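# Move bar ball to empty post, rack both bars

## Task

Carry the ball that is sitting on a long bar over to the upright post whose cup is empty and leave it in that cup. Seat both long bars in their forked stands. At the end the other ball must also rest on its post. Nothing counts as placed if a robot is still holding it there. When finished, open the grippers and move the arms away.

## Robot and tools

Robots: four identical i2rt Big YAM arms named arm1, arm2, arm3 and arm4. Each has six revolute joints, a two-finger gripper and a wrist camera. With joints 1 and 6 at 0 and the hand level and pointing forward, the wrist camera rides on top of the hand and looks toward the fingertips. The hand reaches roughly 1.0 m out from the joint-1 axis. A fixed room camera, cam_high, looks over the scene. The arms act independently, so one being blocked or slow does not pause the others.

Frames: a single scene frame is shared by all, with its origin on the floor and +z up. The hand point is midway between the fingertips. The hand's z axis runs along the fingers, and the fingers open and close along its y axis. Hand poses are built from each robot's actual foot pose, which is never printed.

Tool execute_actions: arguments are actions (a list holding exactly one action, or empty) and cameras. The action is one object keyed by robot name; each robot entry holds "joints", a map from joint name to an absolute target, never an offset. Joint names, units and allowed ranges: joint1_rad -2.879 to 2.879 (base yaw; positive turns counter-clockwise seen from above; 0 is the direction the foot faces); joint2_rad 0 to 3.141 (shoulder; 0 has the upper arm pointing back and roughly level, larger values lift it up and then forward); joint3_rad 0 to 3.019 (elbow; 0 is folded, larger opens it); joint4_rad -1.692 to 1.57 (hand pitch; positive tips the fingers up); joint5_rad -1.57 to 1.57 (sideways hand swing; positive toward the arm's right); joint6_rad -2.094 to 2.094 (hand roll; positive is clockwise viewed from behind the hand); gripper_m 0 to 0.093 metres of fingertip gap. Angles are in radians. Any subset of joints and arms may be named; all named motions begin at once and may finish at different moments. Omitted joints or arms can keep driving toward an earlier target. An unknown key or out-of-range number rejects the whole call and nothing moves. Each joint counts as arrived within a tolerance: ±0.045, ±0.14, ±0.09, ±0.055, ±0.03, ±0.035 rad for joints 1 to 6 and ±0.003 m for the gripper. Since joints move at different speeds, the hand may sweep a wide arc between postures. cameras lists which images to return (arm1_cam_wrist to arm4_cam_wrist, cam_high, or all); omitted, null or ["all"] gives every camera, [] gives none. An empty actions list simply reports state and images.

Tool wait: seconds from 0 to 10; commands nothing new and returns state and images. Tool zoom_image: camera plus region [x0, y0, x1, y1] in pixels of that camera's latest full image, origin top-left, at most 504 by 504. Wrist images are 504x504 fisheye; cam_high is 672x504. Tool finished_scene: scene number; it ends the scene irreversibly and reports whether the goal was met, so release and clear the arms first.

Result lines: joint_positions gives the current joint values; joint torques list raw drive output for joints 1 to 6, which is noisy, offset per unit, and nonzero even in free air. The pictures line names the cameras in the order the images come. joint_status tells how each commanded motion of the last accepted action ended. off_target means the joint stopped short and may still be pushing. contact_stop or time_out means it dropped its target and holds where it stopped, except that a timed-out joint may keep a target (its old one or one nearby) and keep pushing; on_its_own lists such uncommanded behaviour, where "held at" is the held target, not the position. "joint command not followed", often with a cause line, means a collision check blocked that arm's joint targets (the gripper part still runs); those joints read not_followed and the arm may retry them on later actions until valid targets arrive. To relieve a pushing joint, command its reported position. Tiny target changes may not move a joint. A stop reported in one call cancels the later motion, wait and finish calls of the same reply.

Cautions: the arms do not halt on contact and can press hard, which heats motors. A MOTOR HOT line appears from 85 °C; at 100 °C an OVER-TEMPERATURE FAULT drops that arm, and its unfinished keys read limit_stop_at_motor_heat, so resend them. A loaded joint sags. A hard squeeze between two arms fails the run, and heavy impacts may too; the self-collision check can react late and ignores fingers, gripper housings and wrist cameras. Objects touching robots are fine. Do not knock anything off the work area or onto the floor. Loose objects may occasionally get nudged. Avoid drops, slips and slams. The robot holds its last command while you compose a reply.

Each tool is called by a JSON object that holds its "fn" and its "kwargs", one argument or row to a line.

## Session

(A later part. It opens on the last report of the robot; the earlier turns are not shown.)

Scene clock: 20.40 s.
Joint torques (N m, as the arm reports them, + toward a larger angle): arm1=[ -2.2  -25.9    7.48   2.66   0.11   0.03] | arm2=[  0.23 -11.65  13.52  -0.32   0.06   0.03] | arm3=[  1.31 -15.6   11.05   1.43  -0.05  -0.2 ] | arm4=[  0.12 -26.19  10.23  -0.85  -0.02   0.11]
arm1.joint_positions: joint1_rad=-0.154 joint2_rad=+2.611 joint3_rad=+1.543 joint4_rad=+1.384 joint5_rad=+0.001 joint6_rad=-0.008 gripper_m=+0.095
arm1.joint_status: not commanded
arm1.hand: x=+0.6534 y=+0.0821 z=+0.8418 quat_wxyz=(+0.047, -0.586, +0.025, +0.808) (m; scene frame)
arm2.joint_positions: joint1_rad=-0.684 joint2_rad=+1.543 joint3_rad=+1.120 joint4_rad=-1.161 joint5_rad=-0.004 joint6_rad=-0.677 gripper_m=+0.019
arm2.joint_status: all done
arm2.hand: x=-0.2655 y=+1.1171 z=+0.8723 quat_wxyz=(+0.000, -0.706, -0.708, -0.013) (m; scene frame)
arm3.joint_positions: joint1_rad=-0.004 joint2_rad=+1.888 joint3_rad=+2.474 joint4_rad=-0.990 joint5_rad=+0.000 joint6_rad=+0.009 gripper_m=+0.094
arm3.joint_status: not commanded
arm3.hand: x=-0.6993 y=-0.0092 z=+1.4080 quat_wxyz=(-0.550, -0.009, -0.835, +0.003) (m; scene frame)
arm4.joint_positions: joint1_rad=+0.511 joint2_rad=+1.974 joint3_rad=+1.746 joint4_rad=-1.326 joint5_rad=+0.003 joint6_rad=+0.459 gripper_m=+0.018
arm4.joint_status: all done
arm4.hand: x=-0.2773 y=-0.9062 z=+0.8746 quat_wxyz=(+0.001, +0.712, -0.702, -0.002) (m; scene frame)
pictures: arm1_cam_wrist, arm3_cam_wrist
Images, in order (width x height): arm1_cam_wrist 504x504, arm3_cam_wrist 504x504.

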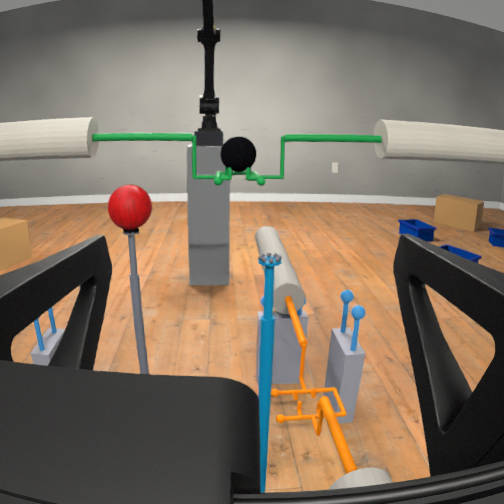

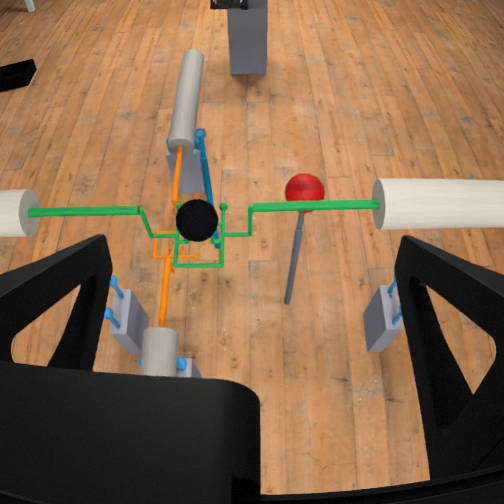

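{"fn": "execute_actions", "kwargs": {
  "actions": [
    {"arm2":{"joints":{"joint1_rad":-0.44,"joint2_rad":1.335,"joint3_rad":0.95,"joint4_rad":-1.125,"joint6_rad":-0.43}},"arm4":{"joints":{"joint1_rad":0.302,"joint2_rad":1.853,"joint3_rad":1.595,"joint4_rad":-1.265,"joint6_rad":0.275}}}
  ],
  "cameras": []
}}

{"fn": "execute_actions", "kwargs": {
  "actions": [
    {"arm2":{"joints":{"joint1_rad":-0.10,"joint2_rad":1.208,"joint3_rad":0.835,"joint4_rad":-1.145,"joint6_rad":-0.095}},"arm4":{"joints":{"joint1_rad":0.09,"joint2_rad":1.84,"joint3_rad":1.577,"joint4_rad":-1.26,"joint6_rad":0.06}}}
  ],
  "cameras": ["arm1_cam_wrist","arm3_cam_wrist","cam_high"]
}}

Scene clock: 22.37 s.
Joint torques (N m, as the arm reports them, + toward a larger angle): arm1=[ -2.24 -26.02   7.51   2.63   0.1    0.02] | arm2=[-0.35 -9.82 11.29  0.44  0.32  0.01] | arm3=[  0.96 -16.53  11.02   1.54  -0.06  -0.22] | arm4=[  1.11 -26.83   8.55  -0.23  -0.16   0.39]
arm1.joint_positions: joint1_rad=-0.154 joint2_rad=+2.611 joint3_rad=+1.543 joint4_rad=+1.384 joint5_rad=+0.001 joint6_rad=-0.008 gripper_m=+0.095
arm1.joint_status: not commanded
arm1.hand: x=+0.6534 y=+0.0821 z=+0.8418 quat_wxyz=(+0.047, -0.586, +0.025, +0.808) (m; scene frame)
arm2.joint_positions: joint1_rad=-0.427 joint2_rad=+1.368 joint3_rad=+0.918 joint4_rad=-1.128 joint5_rad=-0.009 joint6_rad=-0.428 gripper_m=+0.019
arm2.joint_status: all done
arm2.hand: x=-0.1431 y=+1.1245 z=+0.8682 quat_wxyz=(-0.001, -0.703, -0.711, -0.011) (m; scene frame)
arm3.joint_positions: joint1_rad=-0.004 joint2_rad=+1.888 joint3_rad=+2.474 joint4_rad=-0.990 joint5_rad=+0.000 joint6_rad=+0.009 gripper_m=+0.094
arm3.joint_status: not commanded
arm3.hand: x=-0.6993 y=-0.0092 z=+1.4080 quat_wxyz=(-0.550, -0.009, -0.835, +0.003) (m; scene frame)
arm4.joint_positions: joint1_rad=+0.293 joint2_rad=+1.900 joint3_rad=+1.578 joint4_rad=-1.248 joint5_rad=+0.005 joint6_rad=+0.242 gripper_m=+0.018
arm4.joint_status: all done
arm4.hand: x=-0.1437 y=-0.8960 z=+0.8547 quat_wxyz=(+0.002, +0.712, -0.702, +0.006) (m; scene frame)
pictures: none
No camera images: the call's "cameras" was empty. Leave "cameras" out to get every camera's image.

Scene clock: 23.57 s.
Joint torques (N m, as the arm reports them, + toward a larger angle): arm1=[ -2.17 -26.06   7.48   2.61   0.11   0.04] | arm2=[ 0.57 -7.92 10.71  0.08  0.11  0.07] | arm3=[  0.91 -16.57  11.42   1.49  -0.06  -0.15] | arm4=[  0.79 -26.92   8.23  -0.57  -0.09   0.28]
arm1.joint_positions: joint1_rad=-0.154 joint2_rad=+2.611 joint3_rad=+1.543 joint4_rad=+1.384 joint5_rad=+0.001 joint6_rad=-0.008 gripper_m=+0.095
arm1.joint_status: not commanded
arm1.hand: x=+0.6534 y=+0.0821 z=+0.8418 quat_wxyz=(+0.047, -0.586, +0.025, +0.808) (m; scene frame)
arm2.joint_positions: joint1_rad=-0.098 joint2_rad=+1.239 joint3_rad=+0.810 joint4_rad=-1.132 joint5_rad=-0.003 joint6_rad=-0.098 gripper_m=+0.019
arm2.joint_status: all done
arm2.hand: x=-0.0280 y=+1.1376 z=+0.8717 quat_wxyz=(-0.003, -0.703, -0.711, -0.004) (m; scene frame)
arm3.joint_positions: joint1_rad=-0.004 joint2_rad=+1.888 joint3_rad=+2.474 joint4_rad=-0.990 joint5_rad=+0.000 joint6_rad=+0.009 gripper_m=+0.094
arm3.joint_status: not commanded
arm3.hand: x=-0.6993 y=-0.0092 z=+1.4080 quat_wxyz=(-0.550, -0.009, -0.835, +0.003) (m; scene frame)
arm4.joint_positions: joint1_rad=+0.084 joint2_rad=+1.893 joint3_rad=+1.564 joint4_rad=-1.237 joint5_rad=+0.003 joint6_rad=+0.031 gripper_m=+0.018
arm4.joint_status: all done
arm4.hand: x=-0.0259 y=-0.8803 z=+0.8537 quat_wxyz=(+0.002, +0.713, -0.701, +0.004) (m; scene frame)
pictures: arm1_cam_wrist, arm3_cam_wrist, cam_high
Images, in order (width x height): arm1_cam_wrist 504x504, arm3_cam_wrist 504x504, cam_high 672x504.

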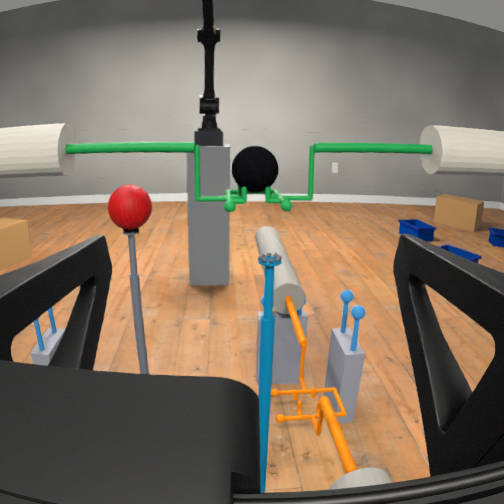

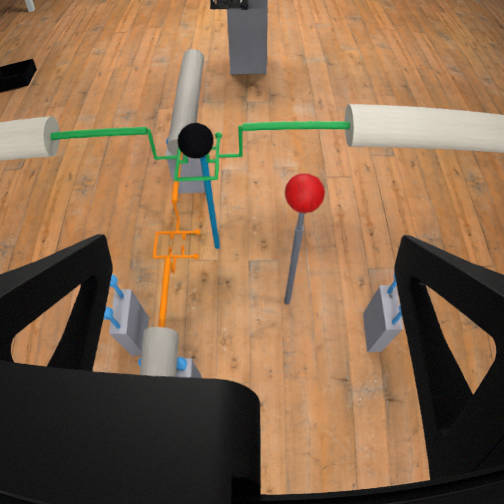

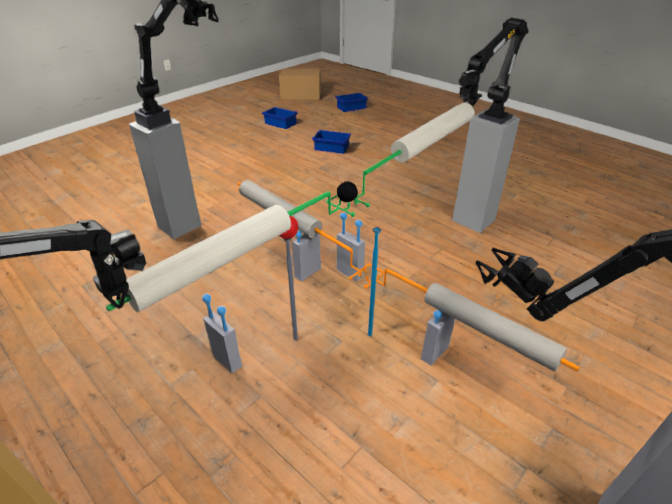

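{"fn": "execute_actions", "kwargs": {
  "actions": [
    {"arm2":{"joints":{"joint1_rad":0.40,"joint2_rad":1.335,"joint3_rad":0.78,"joint4_rad":-0.96,"joint6_rad":0.41}},"arm4":{"joints":{"joint1_rad":-0.18,"joint2_rad":1.96,"joint3_rad":1.63,"joint4_rad":-1.185,"joint6_rad":-0.21}}}
  ],
  "cameras": ["arm1_cam_wrist","arm3_cam_wrist","cam_high"]
}}

{"fn": "zoom_image", "kwargs": {
  "camera": "cam_high",
  "region": [320, 170, 440, 270]
}}

{"fn": "zoom_image", "kwargs": {
  "camera": "arm3_cam_wrist",
  "region": [140, 50, 270, 180]
}}

Scene clock: 25.57 s.
Joint torques (N m, as the arm reports them, + toward a larger angle): arm1=[ -2.17 -26.11   7.46   2.65   0.11   0.04] | arm2=[ 1.67 -9.52  9.84 -0.09 -0.18  0.11] | arm3=[  1.19 -16.21  11.37   1.51  -0.06  -0.27] | arm4=[  0.33 -27.     9.02  -0.63  -0.09   0.2 ]
arm1.joint_positions: joint1_rad=-0.154 joint2_rad=+2.611 joint3_rad=+1.543 joint4_rad=+1.384 joint5_rad=+0.001 joint6_rad=-0.008 gripper_m=+0.095
arm1.joint_status: not commanded
arm1.hand: x=+0.6534 y=+0.0821 z=+0.8418 quat_wxyz=(+0.047, -0.586, +0.025, +0.808) (m; scene frame)
arm2.joint_positions: joint1_rad=+0.392 joint2_rad=+1.372 joint3_rad=+0.755 joint4_rad=-0.945 joint5_rad=+0.003 joint6_rad=+0.398 gripper_m=+0.019
arm2.joint_status: all done
arm2.hand: x=+0.1268 y=+1.1480 z=+0.8153 quat_wxyz=(-0.002, -0.706, -0.708, -0.003) (m; scene frame)
arm3.joint_positions: joint1_rad=-0.004 joint2_rad=+1.888 joint3_rad=+2.474 joint4_rad=-0.990 joint5_rad=+0.000 joint6_rad=+0.009 gripper_m=+0.094
arm3.joint_status: not commanded
arm3.hand: x=-0.6993 y=-0.0092 z=+1.4080 quat_wxyz=(-0.550, -0.009, -0.835, +0.003) (m; scene frame)
arm4.joint_positions: joint1_rad=-0.180 joint2_rad=+2.002 joint3_rad=+1.602 joint4_rad=-1.160 joint5_rad=+0.003 joint6_rad=-0.233 gripper_m=+0.018
arm4.joint_status: all done
arm4.hand: x=+0.1291 y=-0.8673 z=+0.8058 quat_wxyz=(+0.000, +0.713, -0.701, +0.004) (m; scene frame)
pictures: arm1_cam_wrist, arm3_cam_wrist, cam_high
Images, in order (width x height): arm1_cam_wrist 504x504, arm3_cam_wrist 504x504, cam_high 672x504.

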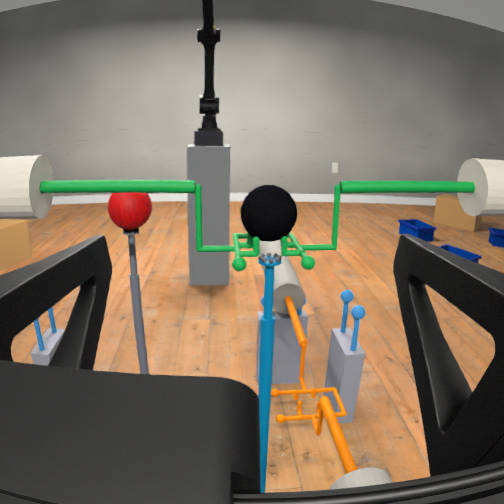

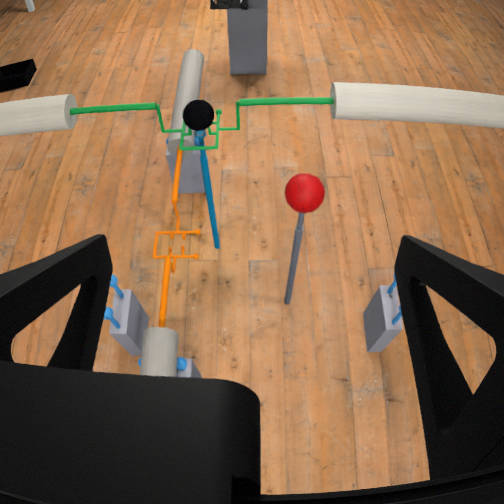

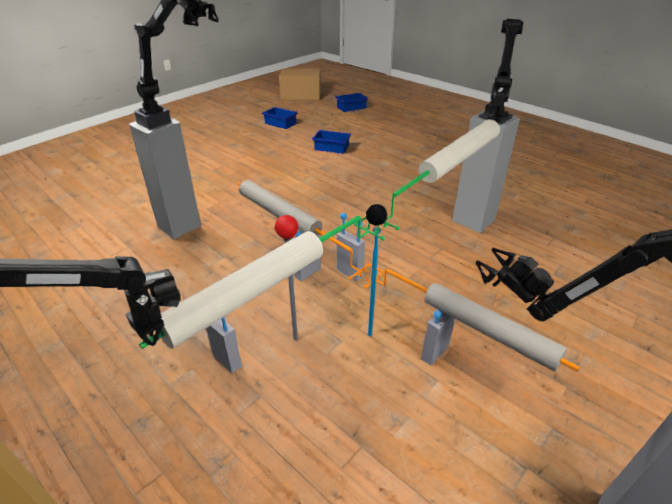

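Region (320, 170, 440, 270) of cam_high's 672x504 image, scaled by 4.200, with more detail than that image has.

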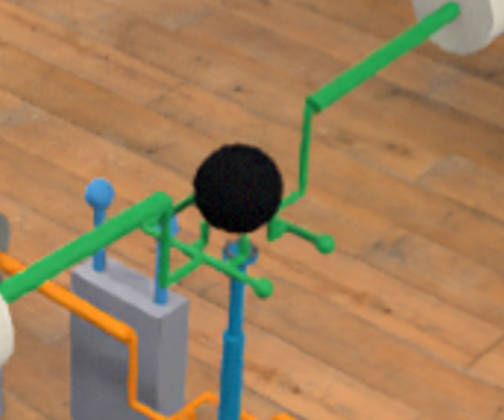

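Region (140, 50, 270, 180) of arm3_cam_wrist's 504x504 image, scaled by 3.877, with more detail than that image has.

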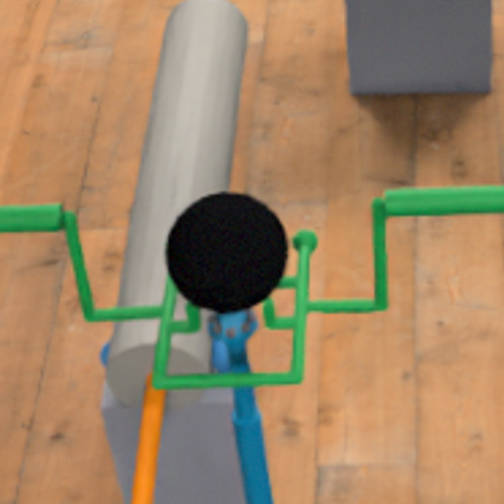

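{"fn": "execute_actions", "kwargs": {
  "actions": [
    {"arm2":{"joints":{"joint1_rad":0.43,"joint2_rad":1.44,"joint3_rad":0.737,"joint4_rad":-0.815,"joint6_rad":0.435}},"arm4":{"joints":{"joint1_rad":-0.20,"joint2_rad":2.02,"joint3_rad":1.588,"joint4_rad":-1.10,"joint6_rad":-0.235}}}
  ],
  "cameras": ["arm1_cam_wrist","arm3_cam_wrist","cam_high"]
}}

{"fn": "zoom_image", "kwargs": {
  "camera": "cam_high",
  "region": [320, 170, 440, 270]
}}

{"fn": "zoom_image", "kwargs": {
  "camera": "arm1_cam_wrist",
  "region": [180, 170, 360, 330]
}}

Scene clock: 27.07 s.
Joint torques (N m, as the arm reports them, + toward a larger angle): arm1=[ -2.19 -25.99   7.5    2.62   0.1    0.04] | arm2=[ 1.74 -9.87  8.36  0.65 -0.18  0.08] | arm3=[  0.5  -16.7   11.33   1.42  -0.04  -0.22] | arm4=[ -1.26 -26.63   7.59   0.17  -0.11  -0.09]
arm1.joint_positions: joint1_rad=-0.154 joint2_rad=+2.611 joint3_rad=+1.543 joint4_rad=+1.384 joint5_rad=+0.001 joint6_rad=-0.008 gripper_m=+0.095
arm1.joint_status: not commanded
arm1.hand: x=+0.6534 y=+0.0821 z=+0.8418 quat_wxyz=(+0.047, -0.586, +0.025, +0.808) (m; scene frame)
arm2.joint_positions: joint1_rad=+0.419 joint2_rad=+1.469 joint3_rad=+0.724 joint4_rad=-0.826 joint5_rad=+0.004 joint6_rad=+0.429 gripper_m=+0.019
arm2.joint_status: all done
arm2.hand: x=+0.1368 y=+1.1480 z=+0.7762 quat_wxyz=(+0.002, -0.707, -0.707, -0.005) (m; scene frame)
arm3.joint_positions: joint1_rad=-0.004 joint2_rad=+1.888 joint3_rad=+2.474 joint4_rad=-0.990 joint5_rad=+0.000 joint6_rad=+0.009 gripper_m=+0.094
arm3.joint_status: not commanded
arm3.hand: x=-0.6993 y=-0.0092 z=+1.4080 quat_wxyz=(-0.550, -0.009, -0.835, +0.003) (m; scene frame)
arm4.joint_positions: joint1_rad=-0.180 joint2_rad=+2.049 joint3_rad=+1.575 joint4_rad=-1.095 joint5_rad=+0.003 joint6_rad=-0.232 gripper_m=+0.018
arm4.joint_status: all done
arm4.hand: x=+0.1293 y=-0.8672 z=+0.7697 quat_wxyz=(+0.003, +0.713, -0.702, +0.006) (m; scene frame)
pictures: arm1_cam_wrist, arm3_cam_wrist, cam_high
Images, in order (width x height): arm1_cam_wrist 504x504, arm3_cam_wrist 504x504, cam_high 672x504.

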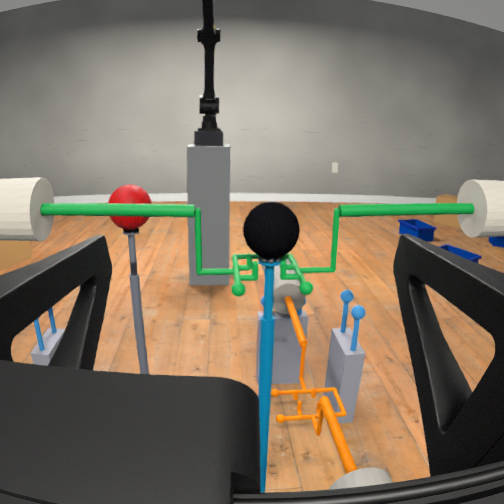

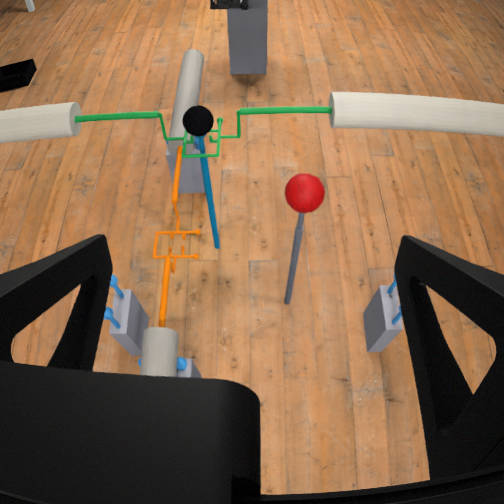

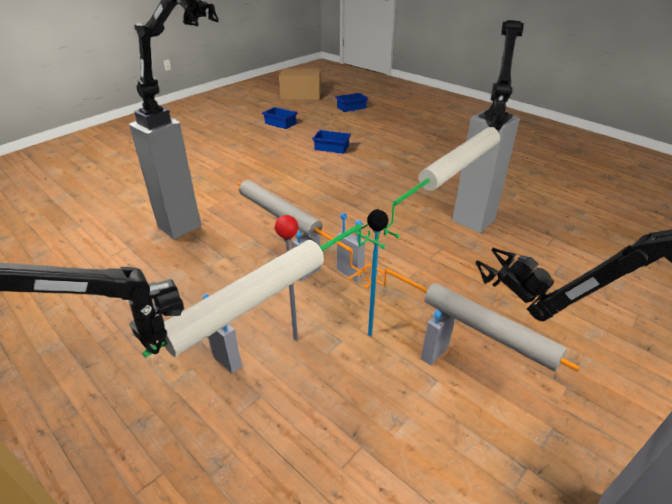

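Region (320, 170, 440, 270) of cam_high's 672x504 image, scaled by 4.200, with more detail than that image has.

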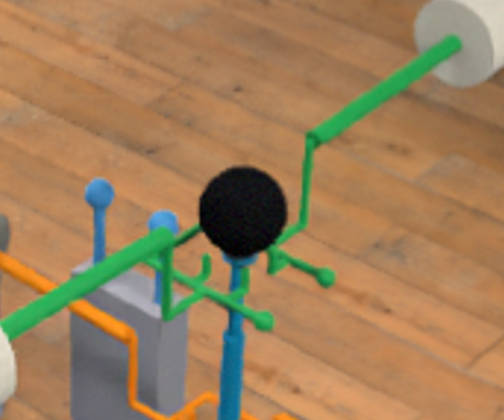

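Region (180, 170, 360, 330) of arm1_cam_wrist's 504x504 image, scaled by 2.800, with more detail than that image has.

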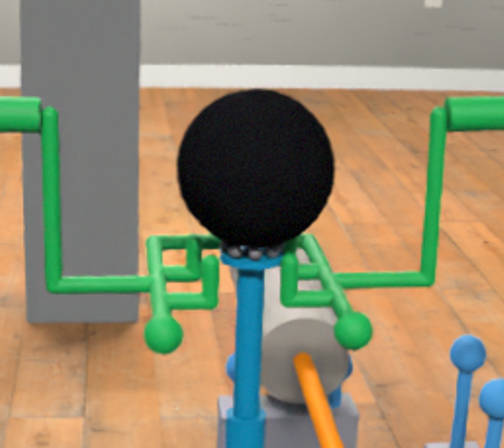

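{"fn": "execute_actions", "kwargs": {
  "actions": [
    {"arm2":{"joints":{"joint2_rad":1.525,"joint3_rad":0.70,"joint4_rad":-0.69}},"arm4":{"joints":{"joint1_rad":-0.18,"joint2_rad":2.06,"joint3_rad":1.56,"joint4_rad":-1.025}}}
  ],
  "cameras": ["arm1_cam_wrist"]
}}

{"fn": "execute_actions", "kwargs": {
  "actions": [
    {"arm2":{"joints":{"joint1_rad":-0.04,"joint2_rad":1.445,"joint3_rad":0.615,"joint4_rad":-0.69,"joint6_rad":-0.035}},"arm4":{"joints":{"joint1_rad":0.05,"joint2_rad":2.01,"joint3_rad":1.497,"joint4_rad":-1.0,"joint6_rad":0.01}}}
  ],
  "cameras": ["arm1_cam_wrist","arm3_cam_wrist","cam_high"]
}}

Scene clock: 28.47 s.
Joint torques (N m, as the arm reports them, + toward a larger angle): arm1=[ -2.21 -26.01   7.44   2.62   0.11   0.04] | arm2=[  1.55 -10.07   7.26   0.81  -0.17   0.08] | arm3=[  0.17 -16.42  11.12   1.47   0.    -0.15] | arm4=[  0.05 -25.74   7.5    0.48  -0.07  -0.04]
arm1.joint_positions: joint1_rad=-0.154 joint2_rad=+2.611 joint3_rad=+1.543 joint4_rad=+1.384 joint5_rad=+0.001 joint6_rad=-0.008 gripper_m=+0.095
arm1.joint_status: not commanded
arm1.hand: x=+0.6534 y=+0.0821 z=+0.8418 quat_wxyz=(+0.047, -0.586, +0.025, +0.808) (m; scene frame)
arm2.joint_positions: joint1_rad=+0.419 joint2_rad=+1.550 joint3_rad=+0.689 joint4_rad=-0.705 joint5_rad=+0.004 joint6_rad=+0.429 gripper_m=+0.019
arm2.joint_status: all done
arm2.hand: x=+0.1371 y=+1.1481 z=+0.7420 quat_wxyz=(+0.000, -0.707, -0.707, -0.004) (m; scene frame)
arm3.joint_positions: joint1_rad=-0.004 joint2_rad=+1.888 joint3_rad=+2.474 joint4_rad=-0.990 joint5_rad=+0.000 joint6_rad=+0.009 gripper_m=+0.094
arm3.joint_status: not commanded
arm3.hand: x=-0.6993 y=-0.0092 z=+1.4080 quat_wxyz=(-0.550, -0.009, -0.835, +0.003) (m; scene frame)
arm4.joint_positions: joint1_rad=-0.180 joint2_rad=+2.082 joint3_rad=+1.548 joint4_rad=-1.026 joint5_rad=+0.003 joint6_rad=-0.232 gripper_m=+0.018
arm4.joint_status: all done
arm4.hand: x=+0.1295 y=-0.8667 z=+0.7415 quat_wxyz=(+0.000, +0.713, -0.702, +0.004) (m; scene frame)
pictures: arm1_cam_wrist
Images, in order (width x height): arm1_cam_wrist 504x504.

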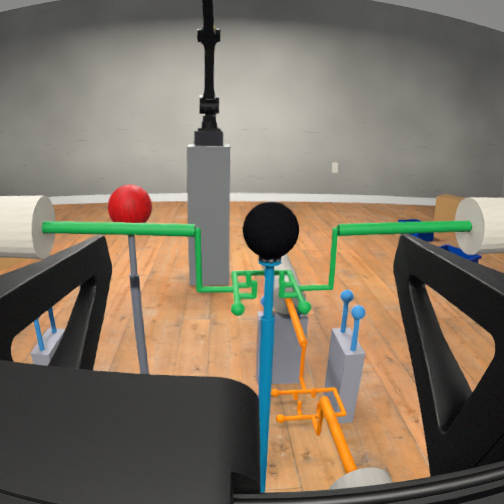

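Scene clock: 29.70 s.
Joint torques (N m, as the arm reports them, + toward a larger angle): arm1=[ -2.21 -26.11   7.51   2.64   0.09   0.04] | arm2=[ 0.87 -9.11  7.71  0.27 -0.23 -0.05] | arm3=[ -0.38 -16.31  11.11   1.53  -0.05  -0.19] | arm4=[ -0.45 -27.24   7.4    0.     0.14  -0.05]
arm1.joint_positions: joint1_rad=-0.154 joint2_rad=+2.611 joint3_rad=+1.543 joint4_rad=+1.384 joint5_rad=+0.001 joint6_rad=-0.008 gripper_m=+0.095
arm1.joint_status: not commanded
arm1.hand: x=+0.6534 y=+0.0821 z=+0.8418 quat_wxyz=(+0.047, -0.586, +0.025, +0.808) (m; scene frame)
arm2.joint_positions: joint1_rad=-0.036 joint2_rad=+1.472 joint3_rad=+0.600 joint4_rad=-0.686 joint5_rad=+0.003 joint6_rad=-0.027 gripper_m=+0.019
arm2.joint_status: all done
arm2.hand: x=-0.0086 y=+1.1496 z=+0.7418 quat_wxyz=(-0.002, -0.707, -0.708, -0.001) (m; scene frame)
arm3.joint_positions: joint1_rad=-0.004 joint2_rad=+1.888 joint3_rad=+2.474 joint4_rad=-0.990 joint5_rad=+0.000 joint6_rad=+0.009 gripper_m=+0.094
arm3.joint_status: not commanded
arm3.hand: x=-0.6993 y=-0.0092 z=+1.4080 quat_wxyz=(-0.550, -0.009, -0.835, +0.003) (m; scene frame)
arm4.joint_positions: joint1_rad=+0.062 joint2_rad=+2.053 joint3_rad=+1.485 joint4_rad=-0.989 joint5_rad=-0.002 joint6_rad=+0.011 gripper_m=+0.018
arm4.joint_status: all done
arm4.hand: x=-0.0145 y=-0.8678 z=+0.7374 quat_wxyz=(+0.001, +0.712, -0.702, +0.000) (m; scene frame)
pictures: arm1_cam_wrist, arm3_cam_wrist, cam_high
Images, in order (width x height): arm1_cam_wrist 504x504, arm3_cam_wrist 504x504, cam_high 672x504.

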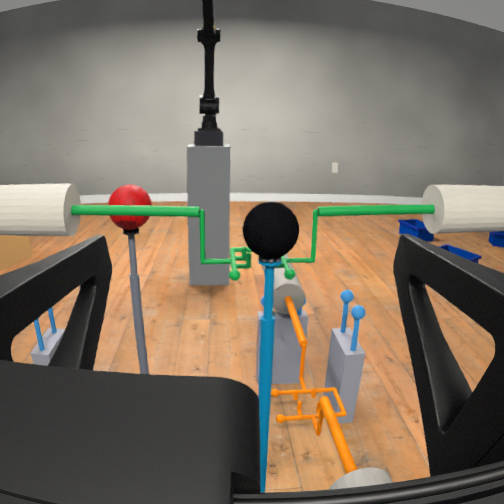

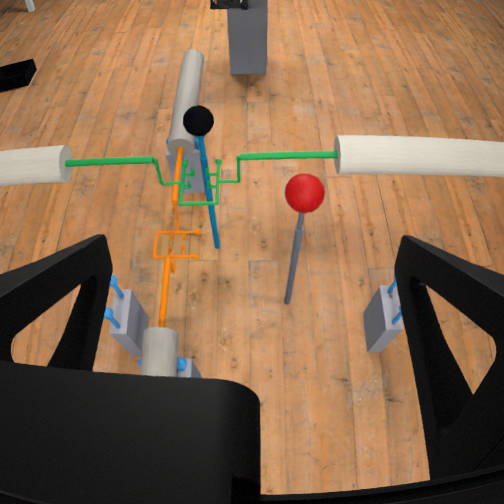

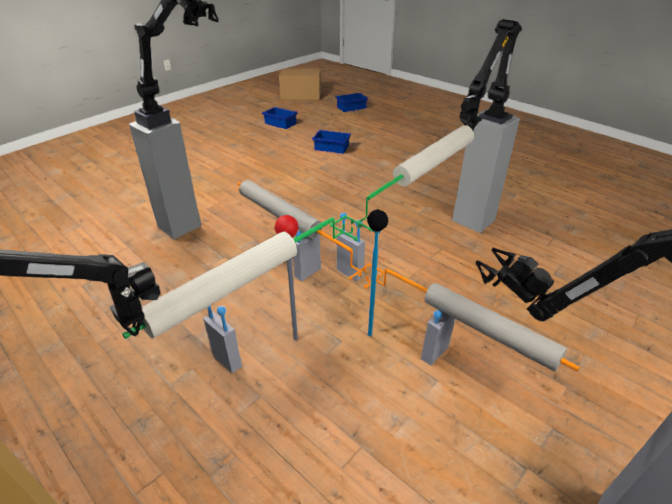

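Retracing the path back.

{"fn": "execute_actions", "kwargs": {
  "actions": [
    {"arm2":{"joints":{"joint1_rad":-0.10,"joint2_rad":1.208,"joint3_rad":0.845,"joint4_rad":-1.145,"joint6_rad":-0.095}},"arm4":{"joints":{"joint1_rad":0.09,"joint2_rad":1.83,"joint3_rad":1.59,"joint4_rad":-1.27,"joint6_rad":0.045}}}
  ],
  "cameras": []
}}

{"fn": "execute_actions", "kwargs": {
  "actions": [
    {"arm2":{"joints":{"joint1_rad":-0.44,"joint2_rad":1.335,"joint3_rad":0.96,"joint4_rad":-1.125,"joint6_rad":-0.43}},"arm4":{"joints":{"joint1_rad":0.295,"joint2_rad":1.845,"joint3_rad":1.605,"joint4_rad":-1.27,"joint6_rad":0.255}}}
  ],
  "cameras": []
}}

{"fn": "execute_actions", "kwargs": {
  "actions": [
    {"arm2":{"joints":{"joint1_rad":-0.687,"joint2_rad":1.515,"joint3_rad":1.175,"joint4_rad":-1.175,"joint6_rad":-0.675}},"arm4":{"joints":{"joint1_rad":0.495,"joint2_rad":1.935,"joint3_rad":1.77,"joint4_rad":-1.345,"joint6_rad":0.455}}}
  ],
  "cameras": []
}}

{"fn": "execute_actions", "kwargs": {
  "actions": [
    {"arm2":{"joints":{"joint1_rad":-0.62,"joint2_rad":1.85,"joint3_rad":1.115,"joint4_rad":-0.775,"joint6_rad":-0.615}},"arm4":{"joints":{"joint1_rad":0.55,"joint2_rad":2.015,"joint3_rad":1.41,"joint4_rad":-0.92,"joint6_rad":0.50}}}
  ],
  "cameras": []
}}

{"fn": "execute_actions", "kwargs": {
  "actions": [
    {"arm2":{"joints":{"joint1_rad":-0.53,"joint2_rad":2.225,"joint3_rad":1.272,"joint4_rad":-0.555,"joint6_rad":-0.525}},"arm4":{"joints":{"joint1_rad":0.608,"joint2_rad":2.195,"joint3_rad":1.222,"joint4_rad":-0.555,"joint6_rad":0.565}}}
  ],
  "cameras": ["arm3_cam_wrist","cam_high"]
}}

Scene clock: 31.73 s.
Joint torques (N m, as the arm reports them, + toward a larger angle): arm1=[ -2.17 -26.13   7.49   2.67   0.1    0.02] | arm2=[ 0.53 -6.83 12.77 -1.15 -0.19 -0.01] | arm3=[ -0.23 -16.28  11.14   1.27  -0.03  -0.15] | arm4=[  1.02 -23.16   9.73  -0.46   0.1    0.2 ]
arm1.joint_positions: joint1_rad=-0.154 joint2_rad=+2.611 joint3_rad=+1.543 joint4_rad=+1.384 joint5_rad=+0.001 joint6_rad=-0.008 gripper_m=+0.095
arm1.joint_status: not commanded
arm1.hand: x=+0.6534 y=+0.0821 z=+0.8418 quat_wxyz=(+0.047, -0.586, +0.025, +0.808) (m; scene frame)
arm2.joint_positions: joint1_rad=-0.096 joint2_rad=+1.220 joint3_rad=+0.797 joint4_rad=-1.099 joint5_rad=+0.002 joint6_rad=-0.091 gripper_m=+0.019
arm2.joint_status: all done
arm2.hand: x=-0.0286 y=+1.1344 z=+0.8730 quat_wxyz=(-0.013, -0.705, -0.709, +0.013) (m; scene frame)
arm3.joint_positions: joint1_rad=-0.004 joint2_rad=+1.888 joint3_rad=+2.474 joint4_rad=-0.990 joint5_rad=+0.000 joint6_rad=+0.009 gripper_m=+0.094
arm3.joint_status: not commanded
arm3.hand: x=-0.6993 y=-0.0092 z=+1.4080 quat_wxyz=(-0.550, -0.009, -0.835, +0.003) (m; scene frame)
arm4.joint_positions: joint1_rad=+0.082 joint2_rad=+1.851 joint3_rad=+1.556 joint4_rad=-1.249 joint5_rad=-0.002 joint6_rad=+0.024 gripper_m=+0.018
arm4.joint_status: all done
arm4.hand: x=-0.0254 y=-0.8852 z=+0.8733 quat_wxyz=(-0.004, +0.715, -0.700, -0.005) (m; scene frame)
pictures: none
No camera images: the call's "cameras" was empty. Leave "cameras" out to get every camera's image.

Scene clock: 32.87 s.
Joint torques (N m, as the arm reports them, + toward a larger angle): arm1=[ -2.16 -26.07   7.44   2.61   0.1    0.03] | arm2=[-0.06 -9.78 11.25 -0.03  0.01 -0.01] | arm3=[  0.22 -18.01  11.5    1.37  -0.08  -0.19] | arm4=[ -0.25 -22.94  10.08  -0.26   0.15   0.02]
arm1.joint_positions: joint1_rad=-0.154 joint2_rad=+2.611 joint3_rad=+1.543 joint4_rad=+1.384 joint5_rad=+0.001 joint6_rad=-0.008 gripper_m=+0.095
arm1.joint_status: not commanded
arm1.hand: x=+0.6534 y=+0.0821 z=+0.8418 quat_wxyz=(+0.047, -0.586, +0.025, +0.808) (m; scene frame)
arm2.joint_positions: joint1_rad=-0.434 joint2_rad=+1.363 joint3_rad=+0.927 joint4_rad=-1.110 joint5_rad=-0.002 joint6_rad=-0.427 gripper_m=+0.019
arm2.joint_status: all done
arm2.hand: x=-0.1499 y=+1.1183 z=+0.8728 quat_wxyz=(-0.004, -0.706, -0.708, +0.005) (m; scene frame)
arm3.joint_positions: joint1_rad=-0.004 joint2_rad=+1.888 joint3_rad=+2.474 joint4_rad=-0.990 joint5_rad=+0.000 joint6_rad=+0.009 gripper_m=+0.094
arm3.joint_status: not commanded
arm3.hand: x=-0.6993 y=-0.0092 z=+1.4080 quat_wxyz=(-0.550, -0.009, -0.835, +0.003) (m; scene frame)
arm4.joint_positions: joint1_rad=+0.303 joint2_rad=+1.862 joint3_rad=+1.565 joint4_rad=-1.253 joint5_rad=-0.002 joint6_rad=+0.248 gripper_m=+0.018
arm4.joint_status: all done
arm4.hand: x=-0.1491 y=-0.9022 z=+0.8712 quat_wxyz=(+0.000, +0.713, -0.701, -0.005) (m; scene frame)
pictures: none
No camera images: the call's "cameras" was empty. Leave "cameras" out to get every camera's image.

Scene clock: 34.00 s.
Joint torques (N m, as the arm reports them, + toward a larger angle): arm1=[ -2.33 -26.09   7.49   2.63   0.1    0.03] | arm2=[  0.24 -12.76  12.09  -0.12   0.23   0.02] | arm3=[  0.28 -16.5   11.49   1.48  -0.04  -0.18] | arm4=[ -0.13 -26.89  10.32  -0.18   0.14   0.01]
arm1.joint_positions: joint1_rad=-0.154 joint2_rad=+2.611 joint3_rad=+1.543 joint4_rad=+1.384 joint5_rad=+0.001 joint6_rad=-0.008 gripper_m=+0.095
arm1.joint_status: not commanded
arm1.hand: x=+0.6534 y=+0.0821 z=+0.8418 quat_wxyz=(+0.047, -0.586, +0.025, +0.808) (m; scene frame)
arm2.joint_positions: joint1_rad=-0.683 joint2_rad=+1.549 joint3_rad=+1.135 joint4_rad=-1.159 joint5_rad=-0.006 joint6_rad=-0.675 gripper_m=+0.019
arm2.joint_status: all done
arm2.hand: x=-0.2688 y=+1.1117 z=+0.8749 quat_wxyz=(-0.002, -0.706, -0.708, -0.008) (m; scene frame)
arm3.joint_positions: joint1_rad=-0.004 joint2_rad=+1.888 joint3_rad=+2.474 joint4_rad=-0.990 joint5_rad=+0.000 joint6_rad=+0.009 gripper_m=+0.094
arm3.joint_status: not commanded
arm3.hand: x=-0.6993 y=-0.0092 z=+1.4080 quat_wxyz=(-0.550, -0.009, -0.835, +0.003) (m; scene frame)
arm4.joint_positions: joint1_rad=+0.504 joint2_rad=+1.968 joint3_rad=+1.729 joint4_rad=-1.331 joint5_rad=-0.002 joint6_rad=+0.451 gripper_m=+0.018
arm4.joint_status: all done
arm4.hand: x=-0.2716 y=-0.9108 z=+0.8721 quat_wxyz=(+0.005, +0.713, -0.701, +0.004) (m; scene frame)
pictures: none
No camera images: the call's "cameras" was empty. Leave "cameras" out to get every camera's image.

Scene clock: 35.10 s.
Joint torques (N m, as the arm reports them, + toward a larger angle): arm1=[ -2.24 -26.14   7.48   2.62   0.11   0.04] | arm2=[ -0.04 -16.34   7.89   0.48   0.34   0.  ] | arm3=[  0.95 -16.55  11.21   1.67  -0.03  -0.11] | arm4=[  1.26 -26.48   6.74   0.61  -0.04   0.11]
arm1.joint_positions: joint1_rad=-0.154 joint2_rad=+2.611 joint3_rad=+1.543 joint4_rad=+1.384 joint5_rad=+0.001 joint6_rad=-0.008 gripper_m=+0.095
arm1.joint_status: not commanded
arm1.hand: x=+0.6534 y=+0.0821 z=+0.8418 quat_wxyz=(+0.047, -0.586, +0.025, +0.808) (m; scene frame)
arm2.joint_positions: joint1_rad=-0.612 joint2_rad=+1.902 joint3_rad=+1.102 joint4_rad=-0.782 joint5_rad=-0.009 joint6_rad=-0.612 gripper_m=+0.019
arm2.joint_status: all done
arm2.hand: x=-0.2661 y=+1.0603 z=+0.7102 quat_wxyz=(-0.002, -0.703, -0.711, -0.012) (m; scene frame)
arm3.joint_positions: joint1_rad=-0.004 joint2_rad=+1.888 joint3_rad=+2.474 joint4_rad=-0.990 joint5_rad=+0.000 joint6_rad=+0.009 gripper_m=+0.094
arm3.joint_status: not commanded
arm3.hand: x=-0.6993 y=-0.0092 z=+1.4080 quat_wxyz=(-0.550, -0.009, -0.835, +0.003) (m; scene frame)
arm4.joint_positions: joint1_rad=+0.543 joint2_rad=+2.058 joint3_rad=+1.400 joint4_rad=-0.921 joint5_rad=+0.003 joint6_rad=+0.488 gripper_m=+0.018
arm4.joint_status: all done
arm4.hand: x=-0.2706 y=-0.9611 z=+0.7095 quat_wxyz=(+0.004, +0.714, -0.700, +0.009) (m; scene frame)
pictures: none
No camera images: the call's "cameras" was empty. Leave "cameras" out to get every camera's image.

Scene clock: 36.27 s.
Joint torques (N m, as the arm reports them, + toward a larger angle): arm1=[ -2.13 -26.09   7.49   2.64   0.09   0.04] | arm2=[ -0.27 -18.41   6.78   0.45   0.2   -0.1 ] | arm3=[  0.97 -16.58  11.3    1.44  -0.01  -0.15] | arm4=[  0.62 -24.72   4.43   0.37   0.06   0.12]
arm1.joint_positions: joint1_rad=-0.154 joint2_rad=+2.611 joint3_rad=+1.543 joint4_rad=+1.384 joint5_rad=+0.001 joint6_rad=-0.008 gripper_m=+0.095
arm1.joint_status: not commanded
arm1.hand: x=+0.6534 y=+0.0821 z=+0.8418 quat_wxyz=(+0.047, -0.586, +0.025, +0.808) (m; scene frame)
arm2.joint_positions: joint1_rad=-0.519 joint2_rad=+2.272 joint3_rad=+1.253 joint4_rad=-0.555 joint5_rad=-0.006 joint6_rad=-0.514 gripper_m=+0.019
arm2.joint_status: all done
arm2.hand: x=-0.2502 y=+0.9999 z=+0.5676 quat_wxyz=(-0.001, -0.705, -0.709, -0.009) (m; scene frame)
arm3.joint_positions: joint1_rad=-0.004 joint2_rad=+1.888 joint3_rad=+2.474 joint4_rad=-0.990 joint5_rad=+0.000 joint6_rad=+0.009 gripper_m=+0.094
arm3.joint_status: not commanded
arm3.hand: x=-0.6993 y=-0.0092 z=+1.4080 quat_wxyz=(-0.550, -0.009, -0.835, +0.003) (m; scene frame)
arm4.joint_positions: joint1_rad=+0.606 joint2_rad=+2.229 joint3_rad=+1.215 joint4_rad=-0.551 joint5_rad=+0.001 joint6_rad=+0.552 gripper_m=+0.018
arm4.joint_status: all done
arm4.hand: x=-0.2744 y=-1.0223 z=+0.5747 quat_wxyz=(+0.004, +0.713, -0.701, +0.003) (m; scene frame)
pictures: arm3_cam_wrist, cam_high
Images, in order (width x height): arm3_cam_wrist 504x504, cam_high 672x504.

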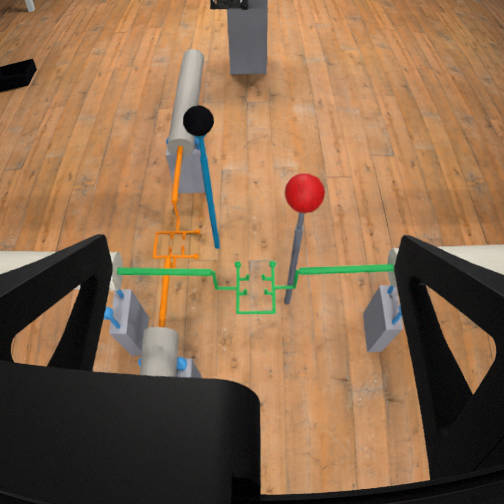

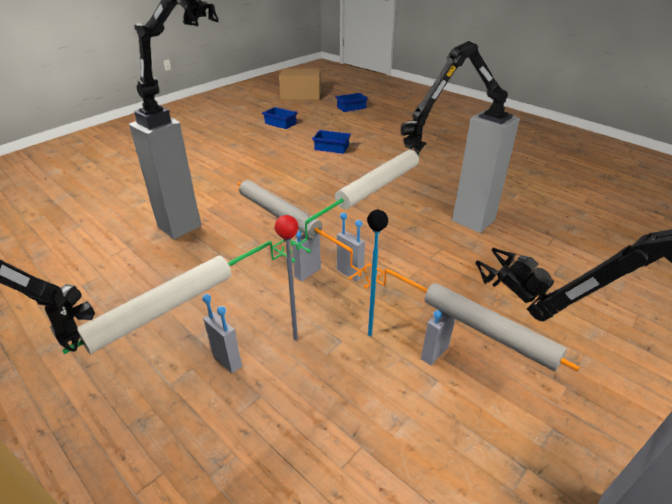

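{"fn": "execute_actions", "kwargs": {
  "actions": [
    {"arm2":{"joints":{"joint1_rad":-0.538,"joint2_rad":2.50,"joint3_rad":1.387,"joint4_rad":-0.39}},"arm4":{"joints":{"joint2_rad":2.48,"joint3_rad":1.335,"joint4_rad":-0.38}}}
  ],
  "cameras": []
}}

Scene clock: 37.60 s.
Joint torques (N m, as the arm reports them, + toward a larger angle): arm1=[ -2.05 -26.1    7.48   2.62   0.1    0.03] | arm2=[  0.03 -18.57   5.45   0.23   0.2    0.01] | arm3=[  0.67 -16.14  11.4    1.29  -0.05  -0.24] | arm4=[  0.24 -25.8    3.65   0.43   0.09   0.1 ]
arm1.joint_positions: joint1_rad=-0.154 joint2_rad=+2.611 joint3_rad=+1.543 joint4_rad=+1.384 joint5_rad=+0.001 joint6_rad=-0.008 gripper_m=+0.095
arm1.joint_status: not commanded
arm1.hand: x=+0.6534 y=+0.0821 z=+0.8418 quat_wxyz=(+0.047, -0.586, +0.025, +0.808) (m; scene frame)
arm2.joint_positions: joint1_rad=-0.529 joint2_rad=+2.539 joint3_rad=+1.371 joint4_rad=-0.389 joint5_rad=-0.006 joint6_rad=-0.524 gripper_m=+0.019
arm2.joint_status: all done
arm2.hand: x=-0.2579 y=+0.9966 z=+0.4546 quat_wxyz=(-0.004, -0.705, -0.709, +0.000) (m; scene frame)
arm3.joint_positions: joint1_rad=-0.004 joint2_rad=+1.888 joint3_rad=+2.474 joint4_rad=-0.990 joint5_rad=+0.000 joint6_rad=+0.009 gripper_m=+0.094
arm3.joint_status: not commanded
arm3.hand: x=-0.6993 y=-0.0092 z=+1.4080 quat_wxyz=(-0.550, -0.009, -0.835, +0.003) (m; scene frame)
arm4.joint_positions: joint1_rad=+0.607 joint2_rad=+2.513 joint3_rad=+1.324 joint4_rad=-0.380 joint5_rad=+0.000 joint6_rad=+0.552 gripper_m=+0.018
arm4.joint_status: all done
arm4.hand: x=-0.2751 y=-1.0243 z=+0.4542 quat_wxyz=(+0.005, +0.713, -0.701, +0.004) (m; scene frame)
pictures: none
No camera images: the call's "cameras" was empty. Leave "cameras" out to get every camera's image.

{"fn": "execute_actions", "kwargs": {
  "actions": [
    {"arm2":{"joints":{"gripper_m":0.07}},"arm4":{"joints":{"gripper_m":0.07}}}
  ],
  "cameras": []
}}

{"fn": "execute_actions", "kwargs": {
  "actions": [
    {"arm2":{"joints":{"joint2_rad":2.0,"joint3_rad":1.1,"joint4_rad":-0.7}},"arm4":{"joints":{"joint2_rad":2.0,"joint3_rad":1.07,"joint4_rad":-0.7}},"arm1":{"joints":{"joint2_rad":1.8}},"arm3":{"joints":{"joint2_rad":1.4}}}
  ],
  "cameras": ["cam_high"]
}}

{"fn": "finished_scene", "kwargs": {
  "scene": 1
}}

Scene clock: 39.07 s.
Joint torques (N m, as the arm reports them, + toward a larger angle): arm1=[ -2.31 -26.01   7.51   2.62   0.09   0.04] | arm2=[  0.   -18.44   5.44   0.37   0.12   0.04] | arm3=[  1.2  -16.33  11.36   1.39  -0.04  -0.22] | arm4=[  0.23 -23.76   3.93   0.57   0.04   0.1 ]
arm1.joint_positions: joint1_rad=-0.154 joint2_rad=+2.611 joint3_rad=+1.543 joint4_rad=+1.384 joint5_rad=+0.001 joint6_rad=-0.008 gripper_m=+0.095
arm1.joint_status: not commanded
arm1.hand: x=+0.6534 y=+0.0821 z=+0.8418 quat_wxyz=(+0.047, -0.586, +0.025, +0.808) (m; scene frame)
arm2.joint_positions: joint1_rad=-0.529 joint2_rad=+2.534 joint3_rad=+1.371 joint4_rad=-0.389 joint5_rad=-0.004 joint6_rad=-0.524 gripper_m=+0.070
arm2.joint_status: all done
arm2.hand: x=-0.2594 y=+0.9947 z=+0.4573 quat_wxyz=(-0.003, -0.705, -0.709, +0.003) (m; scene frame)
arm3.joint_positions: joint1_rad=-0.004 joint2_rad=+1.888 joint3_rad=+2.474 joint4_rad=-0.990 joint5_rad=+0.000 joint6_rad=+0.009 gripper_m=+0.094
arm3.joint_status: not commanded
arm3.hand: x=-0.6993 y=-0.0092 z=+1.4080 quat_wxyz=(-0.550, -0.009, -0.835, +0.003) (m; scene frame)
arm4.joint_positions: joint1_rad=+0.607 joint2_rad=+2.491 joint3_rad=+1.324 joint4_rad=-0.380 joint5_rad=+0.002 joint6_rad=+0.552 gripper_m=+0.070
arm4.joint_status: all done
arm4.hand: x=-0.2800 y=-1.0159 z=+0.4651 quat_wxyz=(+0.001, +0.713, -0.701, -0.006) (m; scene frame)
pictures: none
No camera images: the call's "cameras" was empty. Leave "cameras" out to get every camera's image.

Scene clock: 41.13 s.
Joint torques (N m, as the arm reports them, + toward a larger angle): arm1=[ -2.07 -20.63   9.03   0.5    0.11   0.03] | arm2=[ -0.2  -12.53   6.6   -0.06   0.1    0.  ] | arm3=[ 0.72 -8.95  8.31  1.66 -0.07 -0.18] | arm4=[  0.07 -17.92   4.96   0.09   0.     0.1 ]
arm1.joint_positions: joint1_rad=-0.154 joint2_rad=+1.811 joint3_rad=+1.560 joint4_rad=+1.400 joint5_rad=+0.001 joint6_rad=-0.008 gripper_m=+0.095
arm1.joint_status: all done
arm1.hand: x=+0.8048 y=+0.0623 z=+1.4486 quat_wxyz=(+0.055, -0.208, +0.007, +0.977) (m; scene frame)
arm2.joint_positions: joint1_rad=-0.529 joint2_rad=+1.994 joint3_rad=+1.094 joint4_rad=-0.684 joint5_rad=-0.004 joint6_rad=-0.524 gripper_m=+0.070
arm2.joint_status: all done
arm2.hand: x=-0.2339 y=+1.0395 z=+0.6665 quat_wxyz=(+0.001, -0.705, -0.709, -0.013) (m; scene frame)
arm3.joint_positions: joint1_rad=-0.004 joint2_rad=+1.421 joint3_rad=+2.474 joint4_rad=-0.997 joint5_rad=+0.000 joint6_rad=+0.009 gripper_m=+0.094
arm3.joint_status: all done
arm3.hand: x=-0.9803 y=-0.0041 z=+1.6858 quat_wxyz=(-0.725, -0.007, -0.688, +0.003) (m; scene frame)
arm4.joint_positions: joint1_rad=+0.607 joint2_rad=+1.987 joint3_rad=+1.064 joint4_rad=-0.692 joint5_rad=+0.002 joint6_rad=+0.552 gripper_m=+0.070
arm4.joint_status: all done
arm4.hand: x=-0.2459 y=-1.0665 z=+0.6564 quat_wxyz=(+0.009, +0.713, -0.700, +0.027) (m; scene frame)
pictures: cam_high
Images, in order (width x height): cam_high 672x504.

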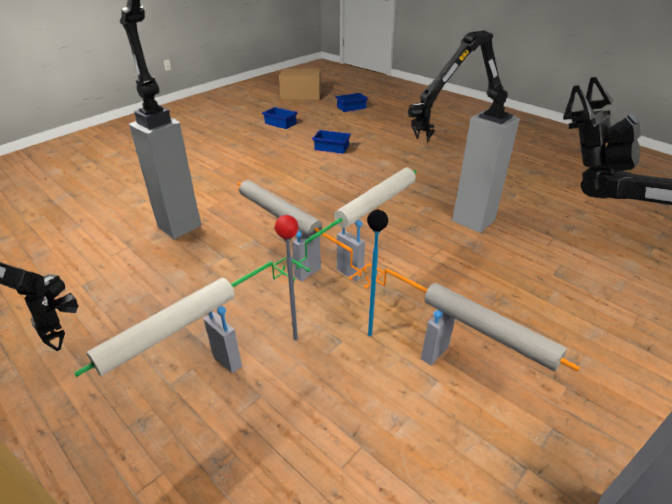

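The scene is finished: the task was done.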